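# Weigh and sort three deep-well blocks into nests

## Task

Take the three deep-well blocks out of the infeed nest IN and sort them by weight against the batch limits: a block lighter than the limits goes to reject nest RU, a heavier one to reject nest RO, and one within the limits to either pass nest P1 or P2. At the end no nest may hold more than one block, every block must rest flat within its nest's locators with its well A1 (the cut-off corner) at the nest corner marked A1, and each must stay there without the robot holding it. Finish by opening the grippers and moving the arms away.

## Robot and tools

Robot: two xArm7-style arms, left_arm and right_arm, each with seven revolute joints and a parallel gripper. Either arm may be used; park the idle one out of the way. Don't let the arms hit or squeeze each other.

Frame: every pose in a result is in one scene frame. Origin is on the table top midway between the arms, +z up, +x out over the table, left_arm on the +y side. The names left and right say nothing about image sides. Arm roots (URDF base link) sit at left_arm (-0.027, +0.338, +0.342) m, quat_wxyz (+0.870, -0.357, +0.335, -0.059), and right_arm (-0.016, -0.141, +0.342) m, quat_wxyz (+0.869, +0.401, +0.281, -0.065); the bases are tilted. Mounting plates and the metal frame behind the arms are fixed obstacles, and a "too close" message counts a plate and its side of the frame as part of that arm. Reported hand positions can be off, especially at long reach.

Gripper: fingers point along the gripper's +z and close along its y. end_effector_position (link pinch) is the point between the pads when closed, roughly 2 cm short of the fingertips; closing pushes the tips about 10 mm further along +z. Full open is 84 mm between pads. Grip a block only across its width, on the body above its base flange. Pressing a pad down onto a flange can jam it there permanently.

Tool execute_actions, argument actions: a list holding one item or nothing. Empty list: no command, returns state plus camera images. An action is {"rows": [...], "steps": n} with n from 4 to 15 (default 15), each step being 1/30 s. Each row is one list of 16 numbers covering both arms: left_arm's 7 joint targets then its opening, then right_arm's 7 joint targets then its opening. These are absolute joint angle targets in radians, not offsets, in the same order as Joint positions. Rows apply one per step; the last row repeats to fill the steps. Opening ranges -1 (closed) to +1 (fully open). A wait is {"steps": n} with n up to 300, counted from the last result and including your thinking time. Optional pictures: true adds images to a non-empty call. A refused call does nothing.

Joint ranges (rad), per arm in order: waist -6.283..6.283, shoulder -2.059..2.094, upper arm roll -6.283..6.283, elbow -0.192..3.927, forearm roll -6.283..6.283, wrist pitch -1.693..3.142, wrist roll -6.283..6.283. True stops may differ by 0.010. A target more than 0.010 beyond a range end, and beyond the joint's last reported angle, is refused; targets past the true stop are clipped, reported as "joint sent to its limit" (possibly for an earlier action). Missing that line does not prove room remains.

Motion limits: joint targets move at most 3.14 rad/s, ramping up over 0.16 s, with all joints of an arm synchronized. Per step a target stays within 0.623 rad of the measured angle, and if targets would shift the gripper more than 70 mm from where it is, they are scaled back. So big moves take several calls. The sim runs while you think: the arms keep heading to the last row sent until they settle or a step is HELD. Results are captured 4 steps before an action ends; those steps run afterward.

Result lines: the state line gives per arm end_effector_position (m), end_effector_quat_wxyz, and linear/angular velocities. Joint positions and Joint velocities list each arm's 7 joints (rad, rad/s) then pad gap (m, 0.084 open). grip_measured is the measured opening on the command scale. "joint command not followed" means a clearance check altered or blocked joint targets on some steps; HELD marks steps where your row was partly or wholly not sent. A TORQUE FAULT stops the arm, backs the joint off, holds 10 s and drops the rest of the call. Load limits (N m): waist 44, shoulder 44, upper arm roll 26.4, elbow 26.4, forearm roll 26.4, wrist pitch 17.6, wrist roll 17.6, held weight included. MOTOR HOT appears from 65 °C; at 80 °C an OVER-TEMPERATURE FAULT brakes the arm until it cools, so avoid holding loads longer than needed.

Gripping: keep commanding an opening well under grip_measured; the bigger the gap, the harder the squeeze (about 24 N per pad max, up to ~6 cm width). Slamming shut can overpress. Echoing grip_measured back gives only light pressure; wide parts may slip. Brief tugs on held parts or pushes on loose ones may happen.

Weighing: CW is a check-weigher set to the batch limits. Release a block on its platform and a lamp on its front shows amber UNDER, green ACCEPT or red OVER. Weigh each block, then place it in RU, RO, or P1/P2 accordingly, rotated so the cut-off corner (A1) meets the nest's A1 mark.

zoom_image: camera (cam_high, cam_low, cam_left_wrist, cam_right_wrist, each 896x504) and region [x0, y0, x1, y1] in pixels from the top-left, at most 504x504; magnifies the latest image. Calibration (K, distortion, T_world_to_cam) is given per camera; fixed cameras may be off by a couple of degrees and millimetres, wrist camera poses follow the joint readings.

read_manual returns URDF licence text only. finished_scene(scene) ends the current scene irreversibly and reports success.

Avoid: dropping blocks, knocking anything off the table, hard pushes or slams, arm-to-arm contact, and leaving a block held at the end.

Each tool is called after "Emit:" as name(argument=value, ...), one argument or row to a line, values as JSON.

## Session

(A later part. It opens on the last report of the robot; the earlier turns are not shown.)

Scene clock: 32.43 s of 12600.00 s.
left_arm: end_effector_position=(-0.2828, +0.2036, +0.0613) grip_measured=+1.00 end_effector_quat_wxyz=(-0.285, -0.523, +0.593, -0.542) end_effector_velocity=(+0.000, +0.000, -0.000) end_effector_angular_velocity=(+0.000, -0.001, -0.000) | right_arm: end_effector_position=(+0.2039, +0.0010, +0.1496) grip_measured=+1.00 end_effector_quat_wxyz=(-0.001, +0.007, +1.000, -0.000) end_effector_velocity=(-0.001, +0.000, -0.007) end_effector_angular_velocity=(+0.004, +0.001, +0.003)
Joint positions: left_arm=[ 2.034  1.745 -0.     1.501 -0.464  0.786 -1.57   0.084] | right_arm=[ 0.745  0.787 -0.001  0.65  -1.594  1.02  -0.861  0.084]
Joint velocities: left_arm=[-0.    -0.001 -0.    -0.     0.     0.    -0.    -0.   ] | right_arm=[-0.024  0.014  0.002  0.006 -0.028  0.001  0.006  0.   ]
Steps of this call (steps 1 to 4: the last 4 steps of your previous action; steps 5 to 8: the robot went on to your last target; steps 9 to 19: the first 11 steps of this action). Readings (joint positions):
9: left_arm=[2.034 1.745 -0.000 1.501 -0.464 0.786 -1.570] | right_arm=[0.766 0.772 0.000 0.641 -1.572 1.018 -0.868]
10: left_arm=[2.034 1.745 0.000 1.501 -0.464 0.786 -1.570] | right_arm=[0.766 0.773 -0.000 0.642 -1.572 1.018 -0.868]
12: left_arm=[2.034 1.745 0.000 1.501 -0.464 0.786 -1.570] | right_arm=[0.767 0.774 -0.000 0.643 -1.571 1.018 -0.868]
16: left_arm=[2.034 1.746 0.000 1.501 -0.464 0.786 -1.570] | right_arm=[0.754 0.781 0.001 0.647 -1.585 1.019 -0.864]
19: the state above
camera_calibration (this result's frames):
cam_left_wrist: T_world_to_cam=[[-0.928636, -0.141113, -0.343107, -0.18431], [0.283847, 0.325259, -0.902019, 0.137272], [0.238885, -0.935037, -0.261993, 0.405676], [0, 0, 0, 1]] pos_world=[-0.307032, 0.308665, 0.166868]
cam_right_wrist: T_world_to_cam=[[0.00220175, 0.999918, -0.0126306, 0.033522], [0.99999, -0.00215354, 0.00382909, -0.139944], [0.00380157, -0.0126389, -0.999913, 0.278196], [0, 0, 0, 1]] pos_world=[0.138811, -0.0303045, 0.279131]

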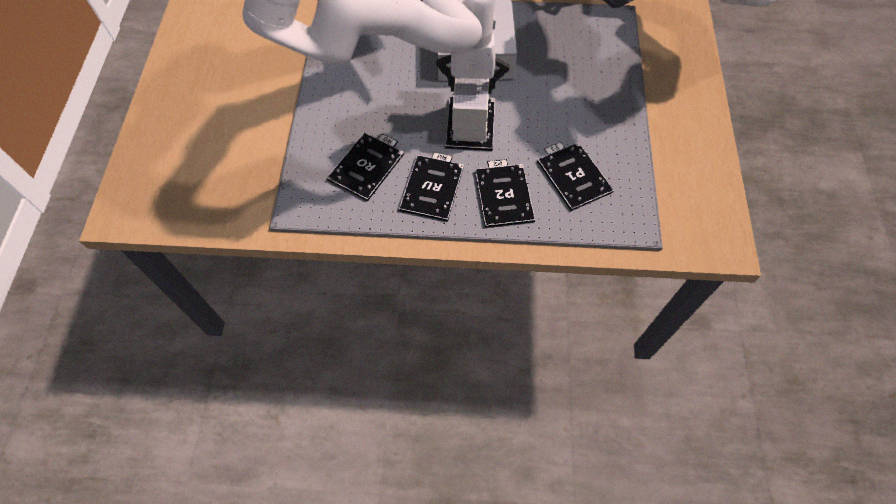

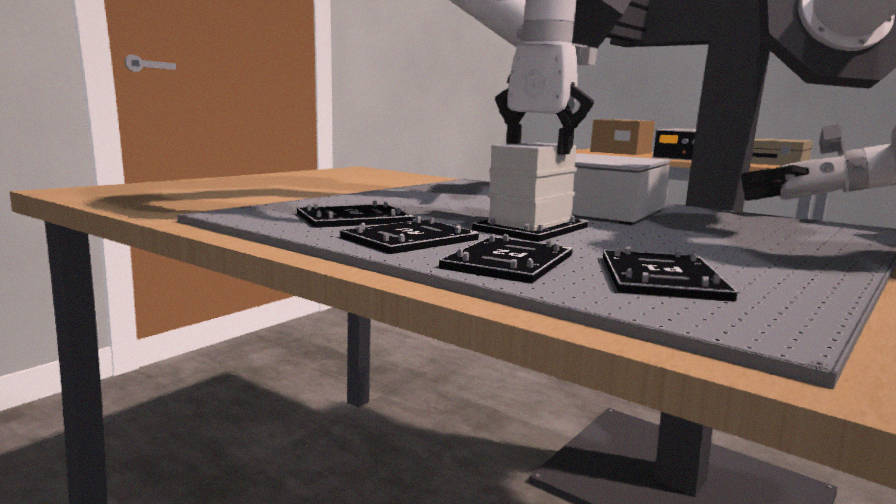

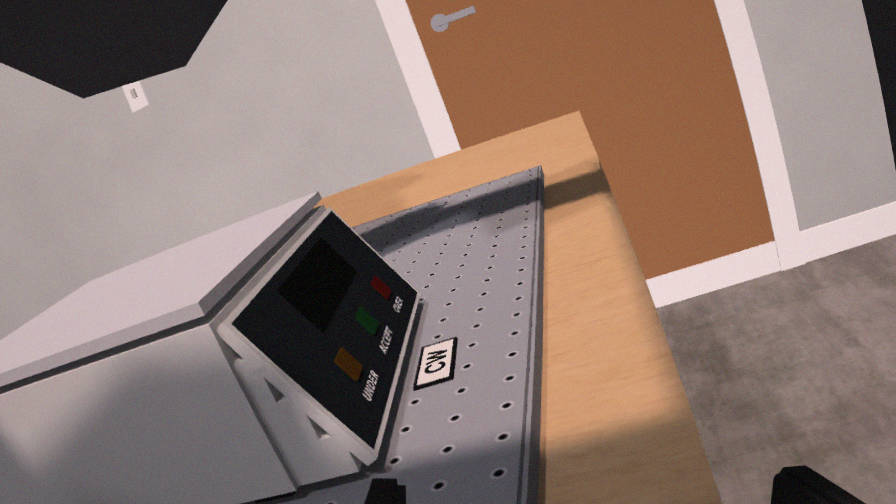

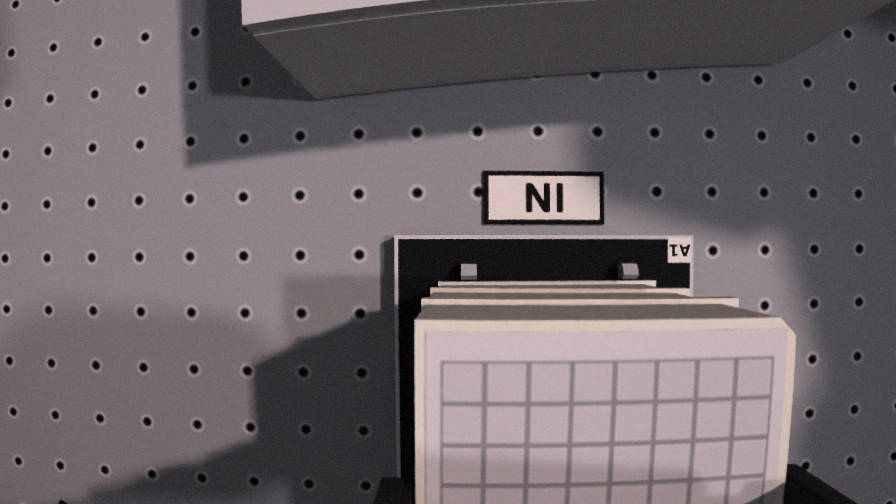

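In. Descend, grasp.

Emit:
execute_actions(
  actions=[
    {"rows":[[2.034,1.7455,0,1.501,-0.464,0.786,-1.57,1,0.726,0.798,0,0.6565,-1.616,1.022,-0.856,1],[2.034,1.7455,0,1.501,-0.464,0.786,-1.57,1,0.726,0.798,0,0.6565,-1.616,1.022,-0.856,1],[2.034,1.7455,0,1.501,-0.464,0.786,-1.57,1,0.707,0.81,0,0.663,-1.637,1.024,-0.85,1],[2.034,1.7455,0,1.501,-0.464,0.786,-1.57,1,0.707,0.81,0,0.663,-1.637,1.024,-0.85,1],[2.034,1.7455,0,1.501,-0.464,0.786,-1.57,1,0.6887,0.821,0,0.669,-1.6583,1.026,-0.845,1]],"steps":14},
  ],
)

Emit:
execute_actions(
  actions=[
    {"rows":[[2.034,1.7455,0,1.501,-0.464,0.786,-1.57,1,0.6887,0.821,0,0.669,-1.6583,1.026,-0.845,0.6],[2.034,1.7455,0,1.501,-0.464,0.786,-1.57,1,0.6887,0.821,0,0.669,-1.6583,1.026,-0.845,0.6],[2.034,1.7455,0,1.501,-0.464,0.786,-1.57,1,0.6887,0.821,0,0.669,-1.6583,1.026,-0.845,0.2]],"steps":10},
  ],
  pictures=true,
)

Scene clock: 33.13 s of 12600.00 s.
left_arm: end_effector_position=(-0.2828, +0.2036, +0.0613) grip_measured=+1.00 end_effector_quat_wxyz=(-0.285, -0.523, +0.593, -0.542) end_effector_velocity=(-0.001, +0.000, +0.000) end_effector_angular_velocity=(-0.000, +0.001, -0.002) | right_arm: end_effector_position=(+0.2029, +0.0004, +0.1320) grip_measured=+1.00 end_effector_quat_wxyz=(-0.003, +0.006, +1.000, +0.000) end_effector_velocity=(+0.001, +0.005, +0.001) end_effector_angular_velocity=(+0.015, -0.010, +0.007)
Joint positions: left_arm=[ 2.034  1.746 -0.     1.501 -0.464  0.786 -1.57   0.084] | right_arm=[ 0.689  0.821 -0.001  0.669 -1.657  1.026 -0.845  0.084]
Joint velocities: left_arm=[-0.    -0.     0.001  0.     0.    -0.001 -0.    -0.   ] | right_arm=[-0.009  0.005  0.013  0.003 -0.02   0.005  0.006 -0.   ]
Steps of this call (steps 1 to 4: the last 4 steps of your previous action; steps 5 to 11: the robot went on to your last target; steps 12 to 21: the first 10 steps of this action). Readings (joint positions):
12: left_arm=[2.034 1.745 0.000 1.501 -0.464 0.786 -1.570] | right_arm=[0.744 0.787 0.000 0.651 -1.596 1.020 -0.861]
13: left_arm=[2.034 1.745 -0.000 1.501 -0.464 0.786 -1.570] | right_arm=[0.740 0.790 0.001 0.652 -1.602 1.021 -0.859]
15: left_arm=[2.034 1.745 -0.000 1.501 -0.464 0.786 -1.570] | right_arm=[0.724 0.799 0.001 0.658 -1.619 1.022 -0.855]
19: left_arm=[2.034 1.746 0.000 1.501 -0.464 0.786 -1.570] | right_arm=[0.692 0.819 -0.001 0.668 -1.654 1.025 -0.846]
21: the state above

Scene clock: 33.47 s of 12600.00 s.
left_arm: end_effector_position=(-0.2828, +0.2036, +0.0613) grip_measured=+1.00 end_effector_quat_wxyz=(-0.285, -0.523, +0.593, -0.542) end_effector_velocity=(-0.001, +0.001, +0.000) end_effector_angular_velocity=(+0.001, +0.001, -0.002) | right_arm: end_effector_position=(+0.2030, +0.0011, +0.1325) grip_measured=+0.97 end_effector_quat_wxyz=(-0.002, +0.006, +1.000, +0.001) end_effector_velocity=(+0.000, +0.000, -0.000) end_effector_angular_velocity=(+0.000, -0.000, +0.001)
Joint positions: left_arm=[ 2.034  1.746 -0.     1.501 -0.464  0.786 -1.57   0.084] | right_arm=[ 0.689  0.821  0.     0.669 -1.658  1.026 -0.845  0.083]
Joint velocities: left_arm=[-0.    -0.002  0.001 -0.    -0.    -0.001 -0.    -0.   ] | right_arm=[-0.001  0.     0.     0.    -0.001  0.    -0.001  0.   ]
Steps of this call (steps 1 to 4: the last 4 steps of your previous action; steps 5 to 10: the first 6 steps of this action). Readings (joint positions):
5: left_arm=[2.034 1.746 0.000 1.501 -0.464 0.786 -1.570] | right_arm=[0.689 0.821 0.000 0.669 -1.658 1.026 -0.845]
6: left_arm=[2.034 1.746 0.000 1.501 -0.464 0.786 -1.570] | right_arm=[0.689 0.821 0.001 0.669 -1.658 1.026 -0.845]
8: left_arm=[2.034 1.746 0.000 1.501 -0.464 0.786 -1.570] | right_arm=[0.689 0.821 0.001 0.669 -1.658 1.026 -0.845]
10: the state above
camera_calibration (this result's frames):
cam_left_wrist: T_world_to_cam=[[-0.928636, -0.141113, -0.343107, -0.18431], [0.283847, 0.325259, -0.902019, 0.137272], [0.238885, -0.935037, -0.261993, 0.405676], [0, 0, 0, 1]] pos_world=[-0.307032, 0.308664, 0.166868]
cam_right_wrist: T_world_to_cam=[[0.00102634, 0.999956, -0.00930765, 0.0329427], [0.999998, -0.00101231, 0.00151224, -0.13876], [0.00150275, -0.00930918, -0.999956, 0.261582], [0, 0, 0, 1]] pos_world=[0.138333, -0.0306466, 0.262087]

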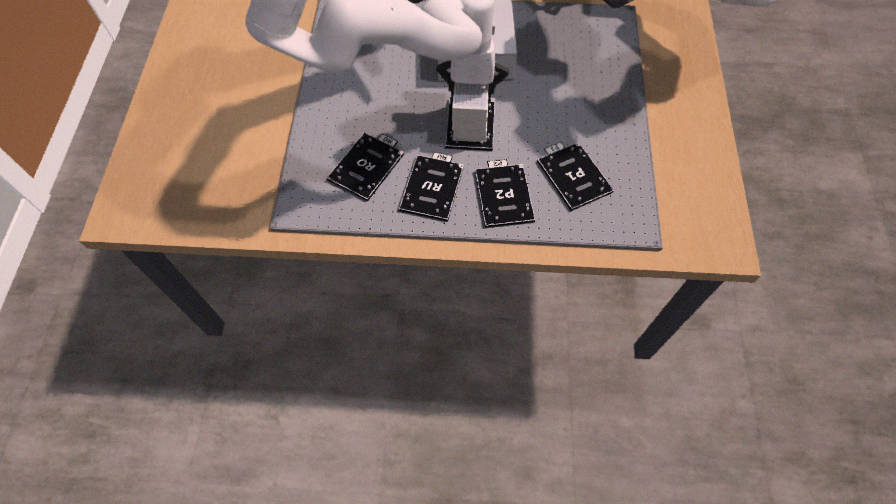

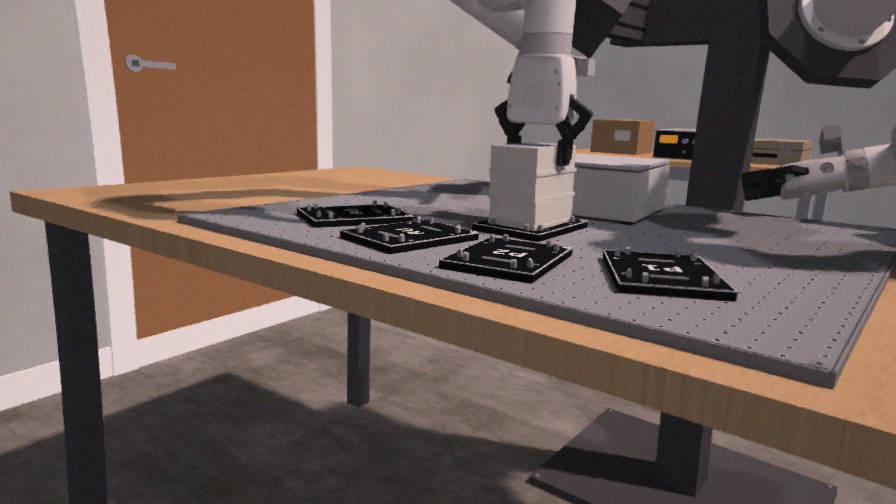

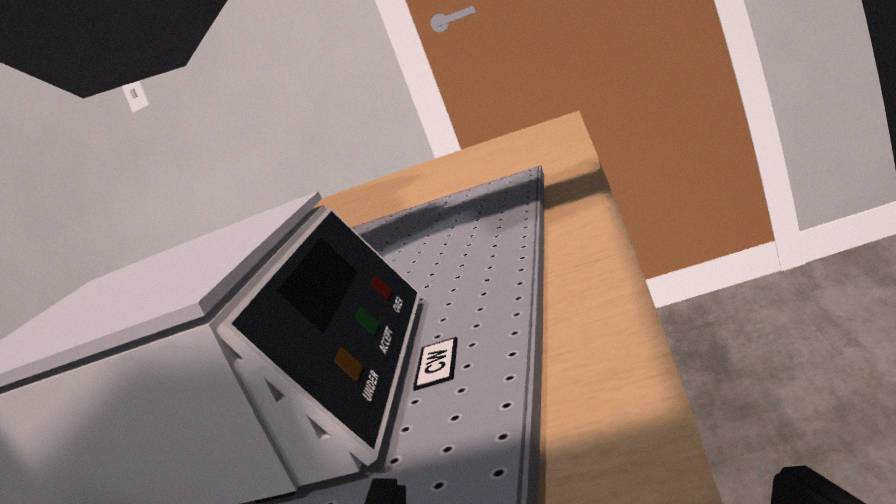

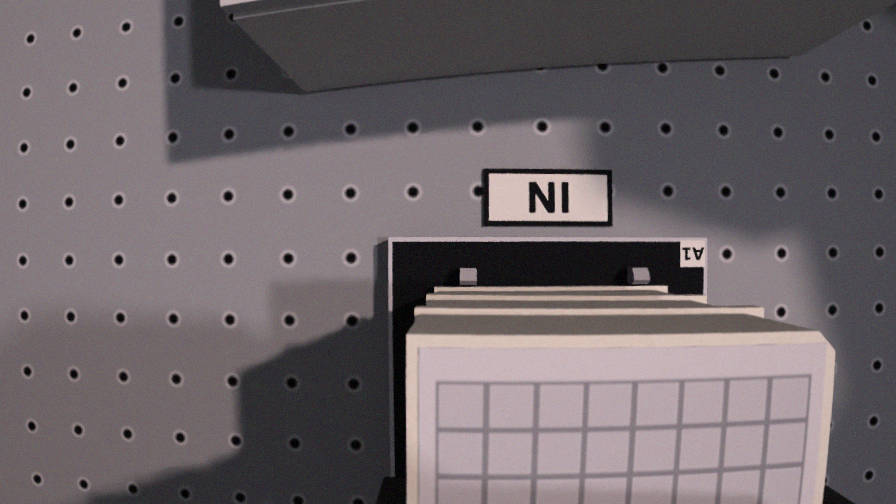

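Emit:
execute_actions(
  actions=[
    {"rows":[[2.034,1.7455,0,1.501,-0.464,0.786,-1.57,1,0.735,0.793,0,0.653,-1.605,1.021,-0.858,0.2],[2.034,1.7455,0,1.501,-0.464,0.786,-1.57,1,0.735,0.793,0,0.653,-1.605,1.021,-0.858,0.2],[2.034,1.7455,0,1.501,-0.464,0.786,-1.57,1,0.783,0.765,0,0.638,-1.553,1.016,-0.872,0.2],[2.034,1.7455,0,1.501,-0.464,0.786,-1.57,1,0.783,0.765,0,0.638,-1.553,1.016,-0.872,0.2],[2.034,1.7455,0,1.501,-0.464,0.786,-1.57,1,0.873,0.71,0,0.612,-1.443,1.0076,-0.908,0.2]],"steps":12},
  ],
)

Emit:
execute_actions(
  actions=[
    {"rows":[[2.034,1.7455,0,1.501,-0.464,0.786,-1.57,1,0.95,0.82,0,0.635,-1.42,0.97,0.6,0.2]],"steps":15},
  ],
)

Emit:
execute_actions(
  actions=[
    {"rows":[[2.034,1.7455,0,1.501,-0.464,0.786,-1.57,1,1.204,1.213,0,0.734,-1.409,0.836,1.163,0.2]],"steps":15},
  ],
)

Emit:
execute_actions(
  actions=[
    {"steps":10},
  ],
  pictures=true,
)

Scene clock: 34.70 s of 12600.00 s.
left_arm: end_effector_position=(-0.2828, +0.2036, +0.0613) grip_measured=+1.00 end_effector_quat_wxyz=(-0.285, -0.523, +0.593, -0.542) end_effector_velocity=(-0.000, +0.001, -0.001) end_effector_angular_velocity=(+0.002, -0.000, -0.002) | right_arm: end_effector_position=(+0.2033, +0.0023, +0.1802) grip_measured=+0.97 end_effector_quat_wxyz=(+0.000, +0.007, +1.000, +0.000) end_effector_velocity=(-0.004, +0.054, +0.267) end_effector_angular_velocity=(+0.152, -0.060, +0.026)
Joint positions: left_arm=[ 2.034  1.746  0.     1.501 -0.464  0.786 -1.57   0.084] | right_arm=[ 0.842  0.729  0.     0.621 -1.482  1.011 -0.895  0.083]
Joint velocities: left_arm=[-0.    -0.002 -0.001 -0.    -0.    -0.002  0.     0.   ] | right_arm=[ 0.741 -0.456  0.098 -0.186  0.82  -0.081 -0.257  0.   ]
Steps of this call (steps 1 to 4: the last 4 steps of your previous action; steps 5 to 15: the robot went on to your last target; steps 16 to 29: nothing new was sent; steps 30 to 37: the first 8 steps of this action). Readings (joint positions):
30: left_arm=[2.034 1.746 -0.000 1.501 -0.464 0.786 -1.570] | right_arm=[0.689 0.821 0.000 0.669 -1.657 1.026 -0.845]
31: left_arm=[2.034 1.745 0.000 1.501 -0.464 0.786 -1.570] | right_arm=[0.696 0.817 -0.002 0.666 -1.648 1.025 -0.848]
33: left_arm=[2.034 1.746 0.000 1.501 -0.464 0.786 -1.570] | right_arm=[0.731 0.795 -0.005 0.653 -1.607 1.023 -0.858]
37: the state above

Scene clock: 35.20 s of 12600.00 s.
left_arm: end_effector_position=(-0.2828, +0.2036, +0.0613) grip_measured=+1.00 end_effector_quat_wxyz=(-0.285, -0.523, +0.593, -0.542) end_effector_velocity=(+0.000, -0.001, +0.000) end_effector_angular_velocity=(-0.001, +0.000, +0.000) | right_arm: end_effector_position=(+0.1671, +0.0188, +0.1908) grip_measured=+0.97 end_effector_quat_wxyz=(-0.007, +0.330, +0.944, +0.002) end_effector_velocity=(-0.048, +0.021, +0.001) end_effector_angular_velocity=(-0.026, +0.037, -2.995)
Joint positions: left_arm=[ 2.034  1.746 -0.     1.501 -0.464  0.786 -1.57   0.084] | right_arm=[ 0.939  0.807  0.001  0.631 -1.423  0.975 -0.159  0.083]
Joint velocities: left_arm=[ 0.     0.002  0.     0.     0.    -0.001 -0.    -0.   ] | right_arm=[ 0.111  0.136 -0.01   0.032  0.035 -0.054  3.115 -0.   ]
Steps of this call (steps 1 to 4: the last 4 steps of your previous action; steps 5 to 15: the first 11 steps of this action). Readings (joint positions):
5: left_arm=[2.034 1.746 0.000 1.501 -0.464 0.786 -1.570] | right_arm=[0.873 0.710 -0.000 0.612 -1.444 1.008 -0.906]
6: left_arm=[2.034 1.746 0.000 1.501 -0.464 0.786 -1.570] | right_arm=[0.873 0.713 -0.002 0.614 -1.443 1.007 -0.896]
8: left_arm=[2.034 1.745 0.000 1.501 -0.464 0.786 -1.570] | right_arm=[0.881 0.729 -0.003 0.620 -1.440 1.003 -0.822]
12: left_arm=[2.034 1.745 -0.000 1.501 -0.464 0.786 -1.570] | right_arm=[0.921 0.784 0.000 0.628 -1.429 0.984 -0.470]
15: the state above

Scene clock: 35.70 s of 12600.00 s.
left_arm: end_effector_position=(-0.2828, +0.2036, +0.0613) grip_measured=+1.00 end_effector_quat_wxyz=(-0.285, -0.523, +0.593, -0.542) end_effector_velocity=(-0.000, +0.001, -0.001) end_effector_angular_velocity=(+0.002, -0.000, -0.002) | right_arm: end_effector_position=(+0.0458, +0.0484, +0.1738) grip_measured=+0.97 end_effector_quat_wxyz=(-0.013, +0.705, +0.709, +0.004) end_effector_velocity=(-0.319, -0.022, -0.090) end_effector_angular_velocity=(-0.083, +0.000, -0.791)
Joint positions: left_arm=[ 2.034  1.745 -0.     1.501 -0.464  0.786 -1.57   0.084] | right_arm=[ 1.171  1.163  0.002  0.72  -1.41   0.854  1.062  0.083]
Joint velocities: left_arm=[ 0.    -0.001 -0.001  0.001  0.    -0.001 -0.     0.   ] | right_arm=[ 0.583  0.915  0.019  0.195  0.025 -0.297  1.639 -0.   ]
Steps of this call (steps 1 to 4: the last 4 steps of your previous action; steps 5 to 15: the first 11 steps of this action). Readings (joint positions):
5: left_arm=[2.034 1.746 -0.000 1.501 -0.464 0.786 -1.570] | right_arm=[0.948 0.818 -0.000 0.635 -1.421 0.971 0.356]
6: left_arm=[2.034 1.746 0.000 1.501 -0.464 0.786 -1.570] | right_arm=[0.951 0.822 -0.001 0.636 -1.420 0.969 0.438]
8: left_arm=[2.034 1.746 -0.000 1.501 -0.464 0.786 -1.570] | right_arm=[0.984 0.872 -0.006 0.654 -1.419 0.951 0.569]
12: left_arm=[2.034 1.746 -0.000 1.501 -0.464 0.786 -1.570] | right_arm=[1.099 1.051 0.003 0.692 -1.414 0.891 0.852]
15: the state above

Scene clock: 36.03 s of 12600.00 s.
left_arm: end_effector_position=(-0.2828, +0.2036, +0.0613) grip_measured=+1.00 end_effector_quat_wxyz=(-0.285, -0.523, +0.593, -0.542) end_effector_velocity=(-0.001, +0.001, -0.000) end_effector_angular_velocity=(+0.001, +0.001, -0.003) | right_arm: end_effector_position=(+0.0313, +0.0487, +0.1685) grip_measured=+0.97 end_effector_quat_wxyz=(-0.011, +0.727, +0.687, +0.004) end_effector_velocity=(-0.010, -0.005, +0.000) end_effector_angular_velocity=(-0.003, +0.006, +0.020)
Joint positions: left_arm=[ 2.034  1.746  0.     1.501 -0.464  0.786 -1.57   0.084] | right_arm=[ 1.203  1.211 -0.001  0.735 -1.409  0.836  1.162  0.083]
Joint velocities: left_arm=[-0.    -0.002  0.001  0.    -0.    -0.     0.    -0.   ] | right_arm=[ 0.005  0.011  0.011 -0.011  0.    -0.003  0.005  0.   ]
Kept back: nothing.
Steps of this call (steps 1 to 4: the last 4 steps of your previous action; steps 5 to 10: the robot went on to your last target). Readings (joint positions):
1: left_arm=[2.034 1.746 0.000 1.501 -0.464 0.786 -1.570] | right_arm=[1.188 1.189 0.002 0.725 -1.410 0.845 1.108]
2: left_arm=[2.034 1.746 -0.000 1.501 -0.464 0.786 -1.570] | right_arm=[1.198 1.206 0.003 0.728 -1.409 0.840 1.137]
4: left_arm=[2.034 1.746 0.000 1.501 -0.464 0.786 -1.570] | right_arm=[1.204 1.214 0.001 0.730 -1.409 0.837 1.157]
8: left_arm=[2.034 1.746 0.000 1.501 -0.464 0.786 -1.570] | right_arm=[1.203 1.210 -0.002 0.735 -1.409 0.837 1.162]
10: the state above
camera_calibration (this result's frames):
cam_left_wrist: T_world_to_cam=[[-0.928636, -0.141113, -0.343106, -0.184311], [0.283847, 0.325259, -0.902019, 0.137272], [0.238885, -0.935037, -0.261993, 0.405676], [0, 0, 0, 1]] pos_world=[-0.307032, 0.308665, 0.166868]
cam_right_wrist: T_world_to_cam=[[0.998707, -0.0453322, -0.0230074, 0.00782778], [-0.0456916, -0.998838, -0.0153465, 0.117122], [-0.0222849, 0.0163779, -0.999618, 0.297699], [0, 0, 0, 1]] pos_world=[0.00416801, 0.112465, 0.299562]

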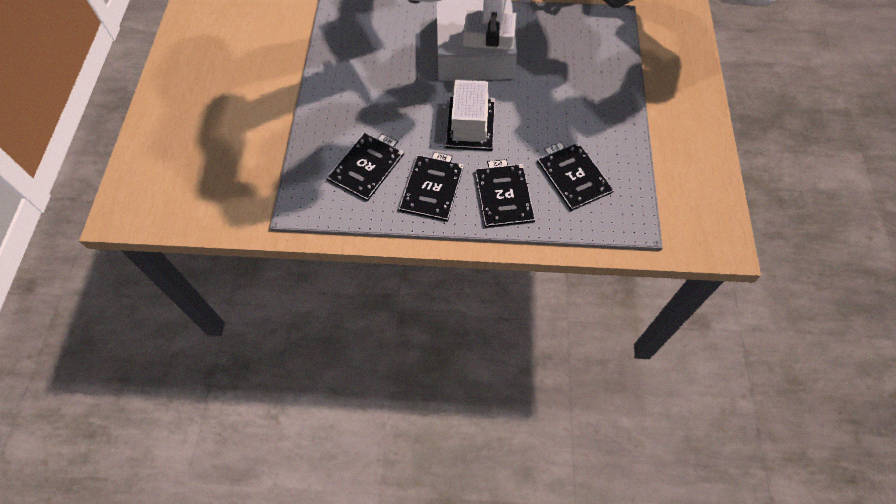

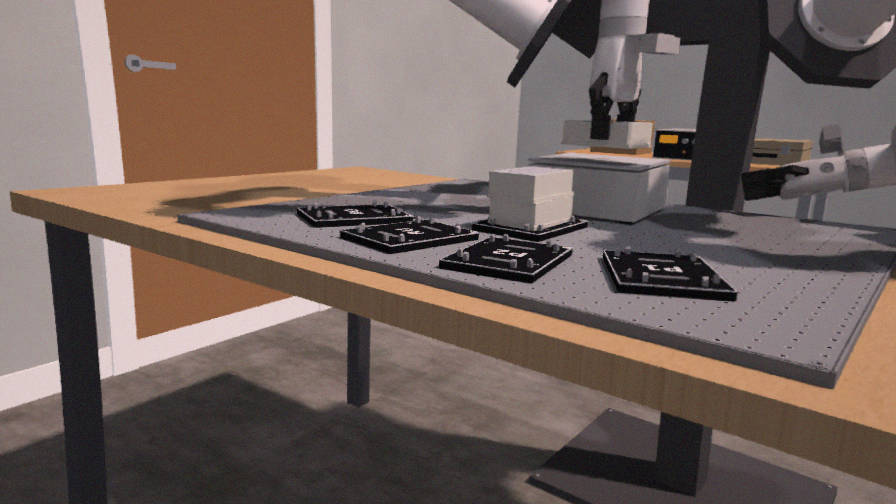

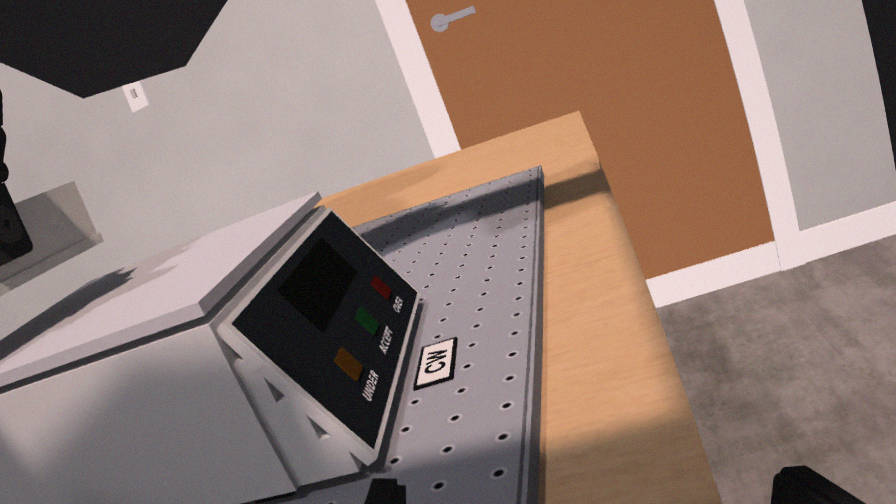

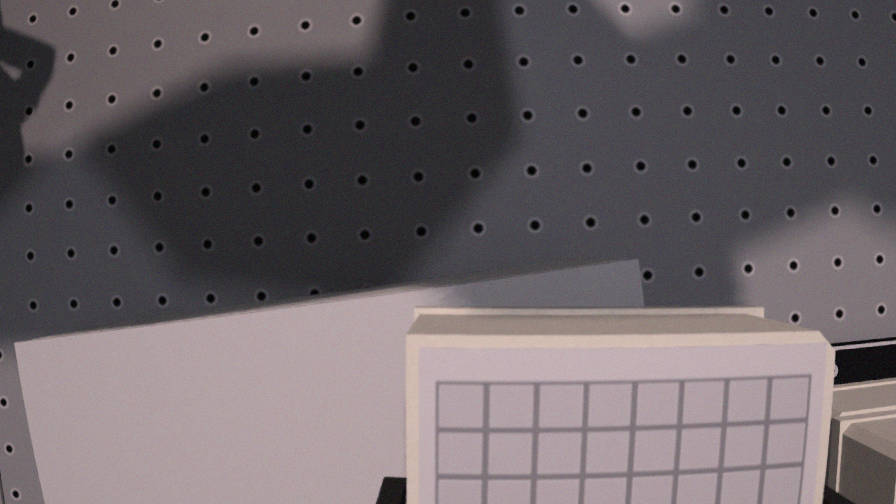

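Emit:
execute_actions(
  actions=[
    {"rows":[[2.034,1.7455,0,1.501,-0.464,0.786,-1.57,1,1.165,1.262,0,0.757,-1.455,0.861,1.163,0.2],[2.034,1.7455,0,1.501,-0.464,0.786,-1.57,1,1.165,1.262,0,0.757,-1.455,0.861,1.163,0.2],[2.034,1.7455,0,1.501,-0.464,0.786,-1.57,1,1.165,1.262,0,0.757,-1.455,0.861,1.163,0.2],[2.034,1.7455,0,1.501,-0.464,0.786,-1.57,1,1.145,1.29,0,0.77,-1.482,0.875,1.163,0.2],[2.034,1.7455,0,1.501,-0.464,0.786,-1.57,1,1.145,1.29,0,0.77,-1.482,0.875,1.163,0.2],[2.034,1.7455,0,1.501,-0.464,0.786,-1.57,1,1.13,1.309,0,0.779,-1.5,0.8845,1.163,0.2]],"steps":15},
  ],
)

Emit:
execute_actions(
  actions=[
    {"rows":[[2.034,1.7455,0,1.501,-0.464,0.786,-1.57,1,1.13,1.309,0,0.779,-1.5,0.8845,1.163,1]],"steps":15},
  ],
)

Emit:
execute_actions(
  actions=[
    {"steps":30},
  ],
  pictures=true,
)

Scene clock: 36.63 s of 12600.00 s.
left_arm: end_effector_position=(-0.2828, +0.2036, +0.0613) grip_measured=+1.00 end_effector_quat_wxyz=(-0.285, -0.523, +0.593, -0.542) end_effector_velocity=(+0.001, -0.001, +0.000) end_effector_angular_velocity=(-0.001, -0.001, +0.002) | right_arm: end_effector_position=(+0.0207, +0.0441, +0.1387) grip_measured=+0.96 end_effector_quat_wxyz=(+0.000, +0.706, +0.709, -0.001) end_effector_velocity=(-0.000, +0.013, +0.004) end_effector_angular_velocity=(+0.029, -0.008, +0.011)
Joint positions: left_arm=[ 2.034  1.746  0.     1.501 -0.464  0.786 -1.57   0.084] | right_arm=[ 1.13   1.309  0.001  0.778 -1.499  0.884  1.163  0.083]
Joint velocities: left_arm=[-0.     0.001 -0.001  0.    -0.     0.001  0.    -0.   ] | right_arm=[-0.004  0.007  0.017  0.019 -0.021  0.011 -0.    -0.   ]
Steps of this call (steps 1 to 7: the robot went on to your last target; steps 8 to 18: the first 11 steps of this action). Readings (joint positions):
8: left_arm=[2.034 1.746 0.000 1.501 -0.464 0.786 -1.570] | right_arm=[1.203 1.213 -0.000 0.734 -1.410 0.837 1.163]
9: left_arm=[2.034 1.745 0.000 1.501 -0.464 0.786 -1.570] | right_arm=[1.197 1.221 0.001 0.739 -1.419 0.842 1.163]
11: left_arm=[2.034 1.745 0.000 1.501 -0.464 0.786 -1.570] | right_arm=[1.173 1.251 0.001 0.754 -1.446 0.856 1.163]
15: left_arm=[2.034 1.746 0.000 1.501 -0.464 0.786 -1.570] | right_arm=[1.137 1.301 -0.001 0.774 -1.491 0.879 1.163]
18: the state above

Scene clock: 37.13 s of 12600.00 s.
left_arm: end_effector_position=(-0.2828, +0.2036, +0.0613) grip_measured=+1.00 end_effector_quat_wxyz=(-0.285, -0.523, +0.593, -0.542) end_effector_velocity=(-0.000, +0.001, -0.000) end_effector_angular_velocity=(+0.001, -0.000, +0.000) | right_arm: end_effector_position=(+0.0214, +0.0444, +0.1384) grip_measured=+1.00 end_effector_quat_wxyz=(+0.001, +0.706, +0.709, -0.000) end_effector_velocity=(-0.001, -0.000, +0.000) end_effector_angular_velocity=(+0.001, +0.002, +0.001)
Joint positions: left_arm=[ 2.034  1.746 -0.     1.501 -0.464  0.786 -1.57   0.084] | right_arm=[ 1.13   1.309 -0.     0.779 -1.5    0.885  1.163  0.084]
Joint velocities: left_arm=[ 0.    -0.002 -0.     0.    -0.     0.002 -0.     0.   ] | right_arm=[-0.     0.001  0.001 -0.001 -0.001 -0.001  0.001  0.   ]
Steps of this call (steps 1 to 4: the last 4 steps of your previous action; steps 5 to 15: the first 11 steps of this action). Readings (joint positions):
5: left_arm=[2.034 1.746 -0.000 1.501 -0.464 0.786 -1.570] | right_arm=[1.130 1.308 0.001 0.779 -1.500 0.884 1.163]
6: left_arm=[2.034 1.745 0.000 1.501 -0.464 0.786 -1.570] | right_arm=[1.130 1.308 0.001 0.779 -1.500 0.884 1.163]
8: left_arm=[2.034 1.745 0.000 1.501 -0.464 0.786 -1.570] | right_arm=[1.130 1.309 0.000 0.779 -1.500 0.884 1.163]
12: left_arm=[2.034 1.746 -0.000 1.501 -0.464 0.786 -1.570] | right_arm=[1.130 1.309 -0.000 0.779 -1.500 0.885 1.163]
15: the state above

Scene clock: 38.13 s of 12600.00 s.
left_arm: end_effector_position=(-0.2828, +0.2036, +0.0613) grip_measured=+1.00 end_effector_quat_wxyz=(-0.285, -0.523, +0.593, -0.542) end_effector_velocity=(-0.000, +0.000, +0.000) end_effector_angular_velocity=(+0.000, +0.000, -0.000) | right_arm: end_effector_position=(+0.0212, +0.0444, +0.1384) grip_measured=+1.00 end_effector_quat_wxyz=(+0.001, +0.706, +0.709, -0.000) end_effector_velocity=(+0.001, -0.000, -0.000) end_effector_angular_velocity=(-0.000, -0.002, +0.000)
Joint positions: left_arm=[ 2.034  1.746  0.     1.501 -0.464  0.786 -1.57   0.084] | right_arm=[ 1.13   1.309 -0.     0.779 -1.5    0.884  1.163  0.084]
Joint velocities: left_arm=[ 0.    -0.     0.001  0.001  0.     0.001  0.    -0.   ] | right_arm=[ 0.001 -0.    -0.001 -0.    -0.    -0.     0.     0.   ]
Kept back: nothing.
Steps of this call (steps 1 to 4: the last 4 steps of your previous action; steps 5 to 15: the robot went on to your last target; steps 16 to 30: nothing new was sent). Readings (joint positions):
1: left_arm=[2.034 1.746 0.000 1.501 -0.464 0.786 -1.570] | right_arm=[1.130 1.309 -0.000 0.779 -1.500 0.885 1.163]
2: left_arm=[2.034 1.746 0.000 1.501 -0.464 0.786 -1.570] | right_arm=[1.130 1.309 -0.000 0.779 -1.500 0.885 1.163]
4: left_arm=[2.034 1.746 -0.000 1.501 -0.464 0.786 -1.570] | right_arm=[1.130 1.309 -0.000 0.779 -1.500 0.885 1.163]
8: left_arm=[2.034 1.745 -0.000 1.501 -0.464 0.786 -1.570] | right_arm=[1.130 1.309 -0.000 0.779 -1.500 0.885 1.163]
30: the state above
All arms were judged still, so your last target was given up. Only a new action makes them travel on or press farther. Fingers that are still opening or closing keep moving.
camera_calibration (this result's frames):
cam_left_wrist: T_world_to_cam=[[-0.928636, -0.141113, -0.343107, -0.184311], [0.283847, 0.325259, -0.902019, 0.137272], [0.238885, -0.935037, -0.261993, 0.405676], [0, 0, 0, 1]] pos_world=[-0.307032, 0.308665, 0.166868]
cam_right_wrist: T_world_to_cam=[[0.999806, 0.0156116, -0.0120414, 0.0127993], [0.0156973, -0.999852, 0.00705592, 0.107545], [-0.0119294, -0.00724356, -0.999903, 0.268299], [0, 0, 0, 1]] pos_world=[-0.0112843, 0.109273, 0.267669]

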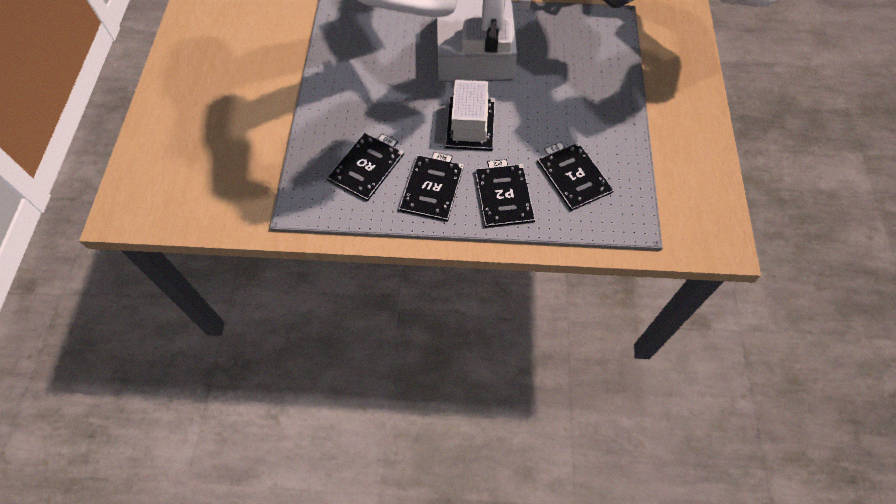

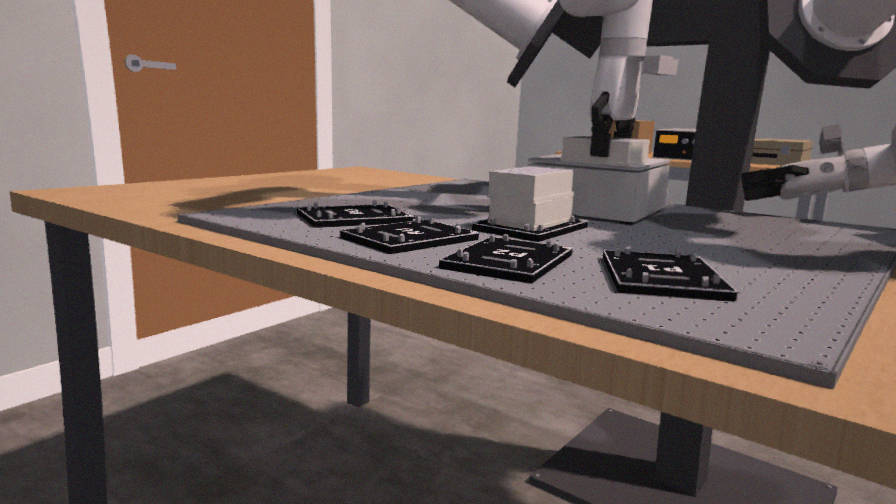

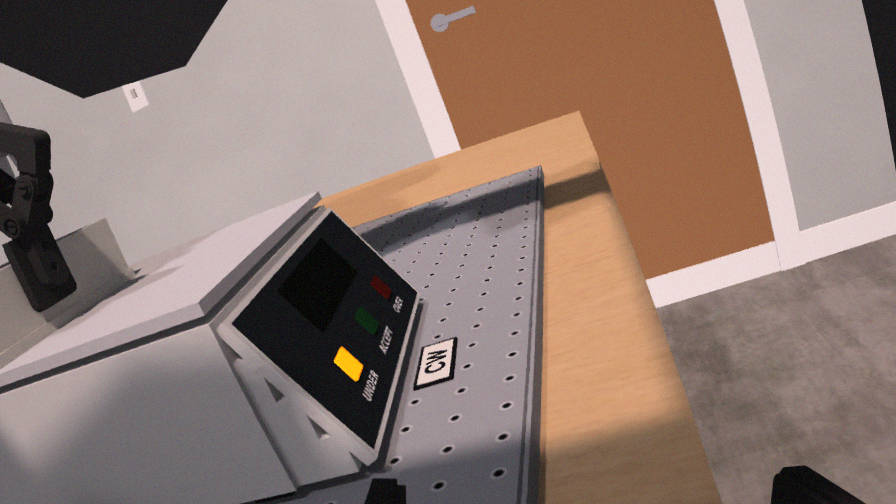

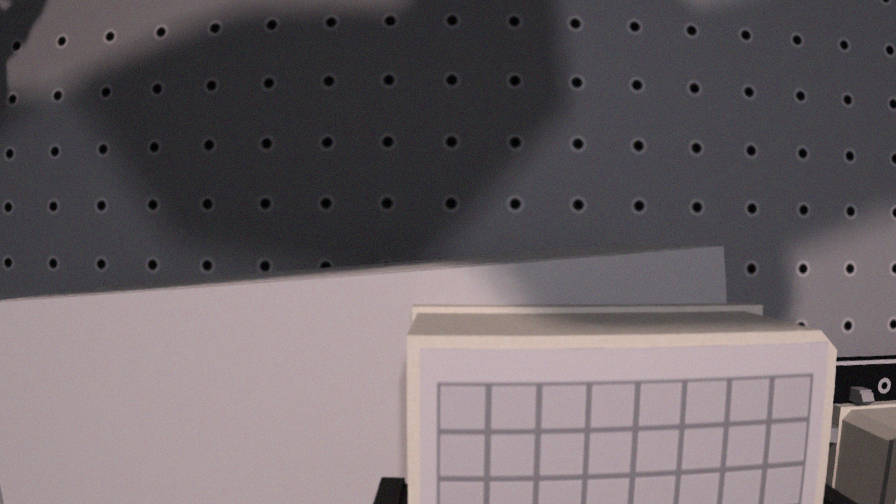

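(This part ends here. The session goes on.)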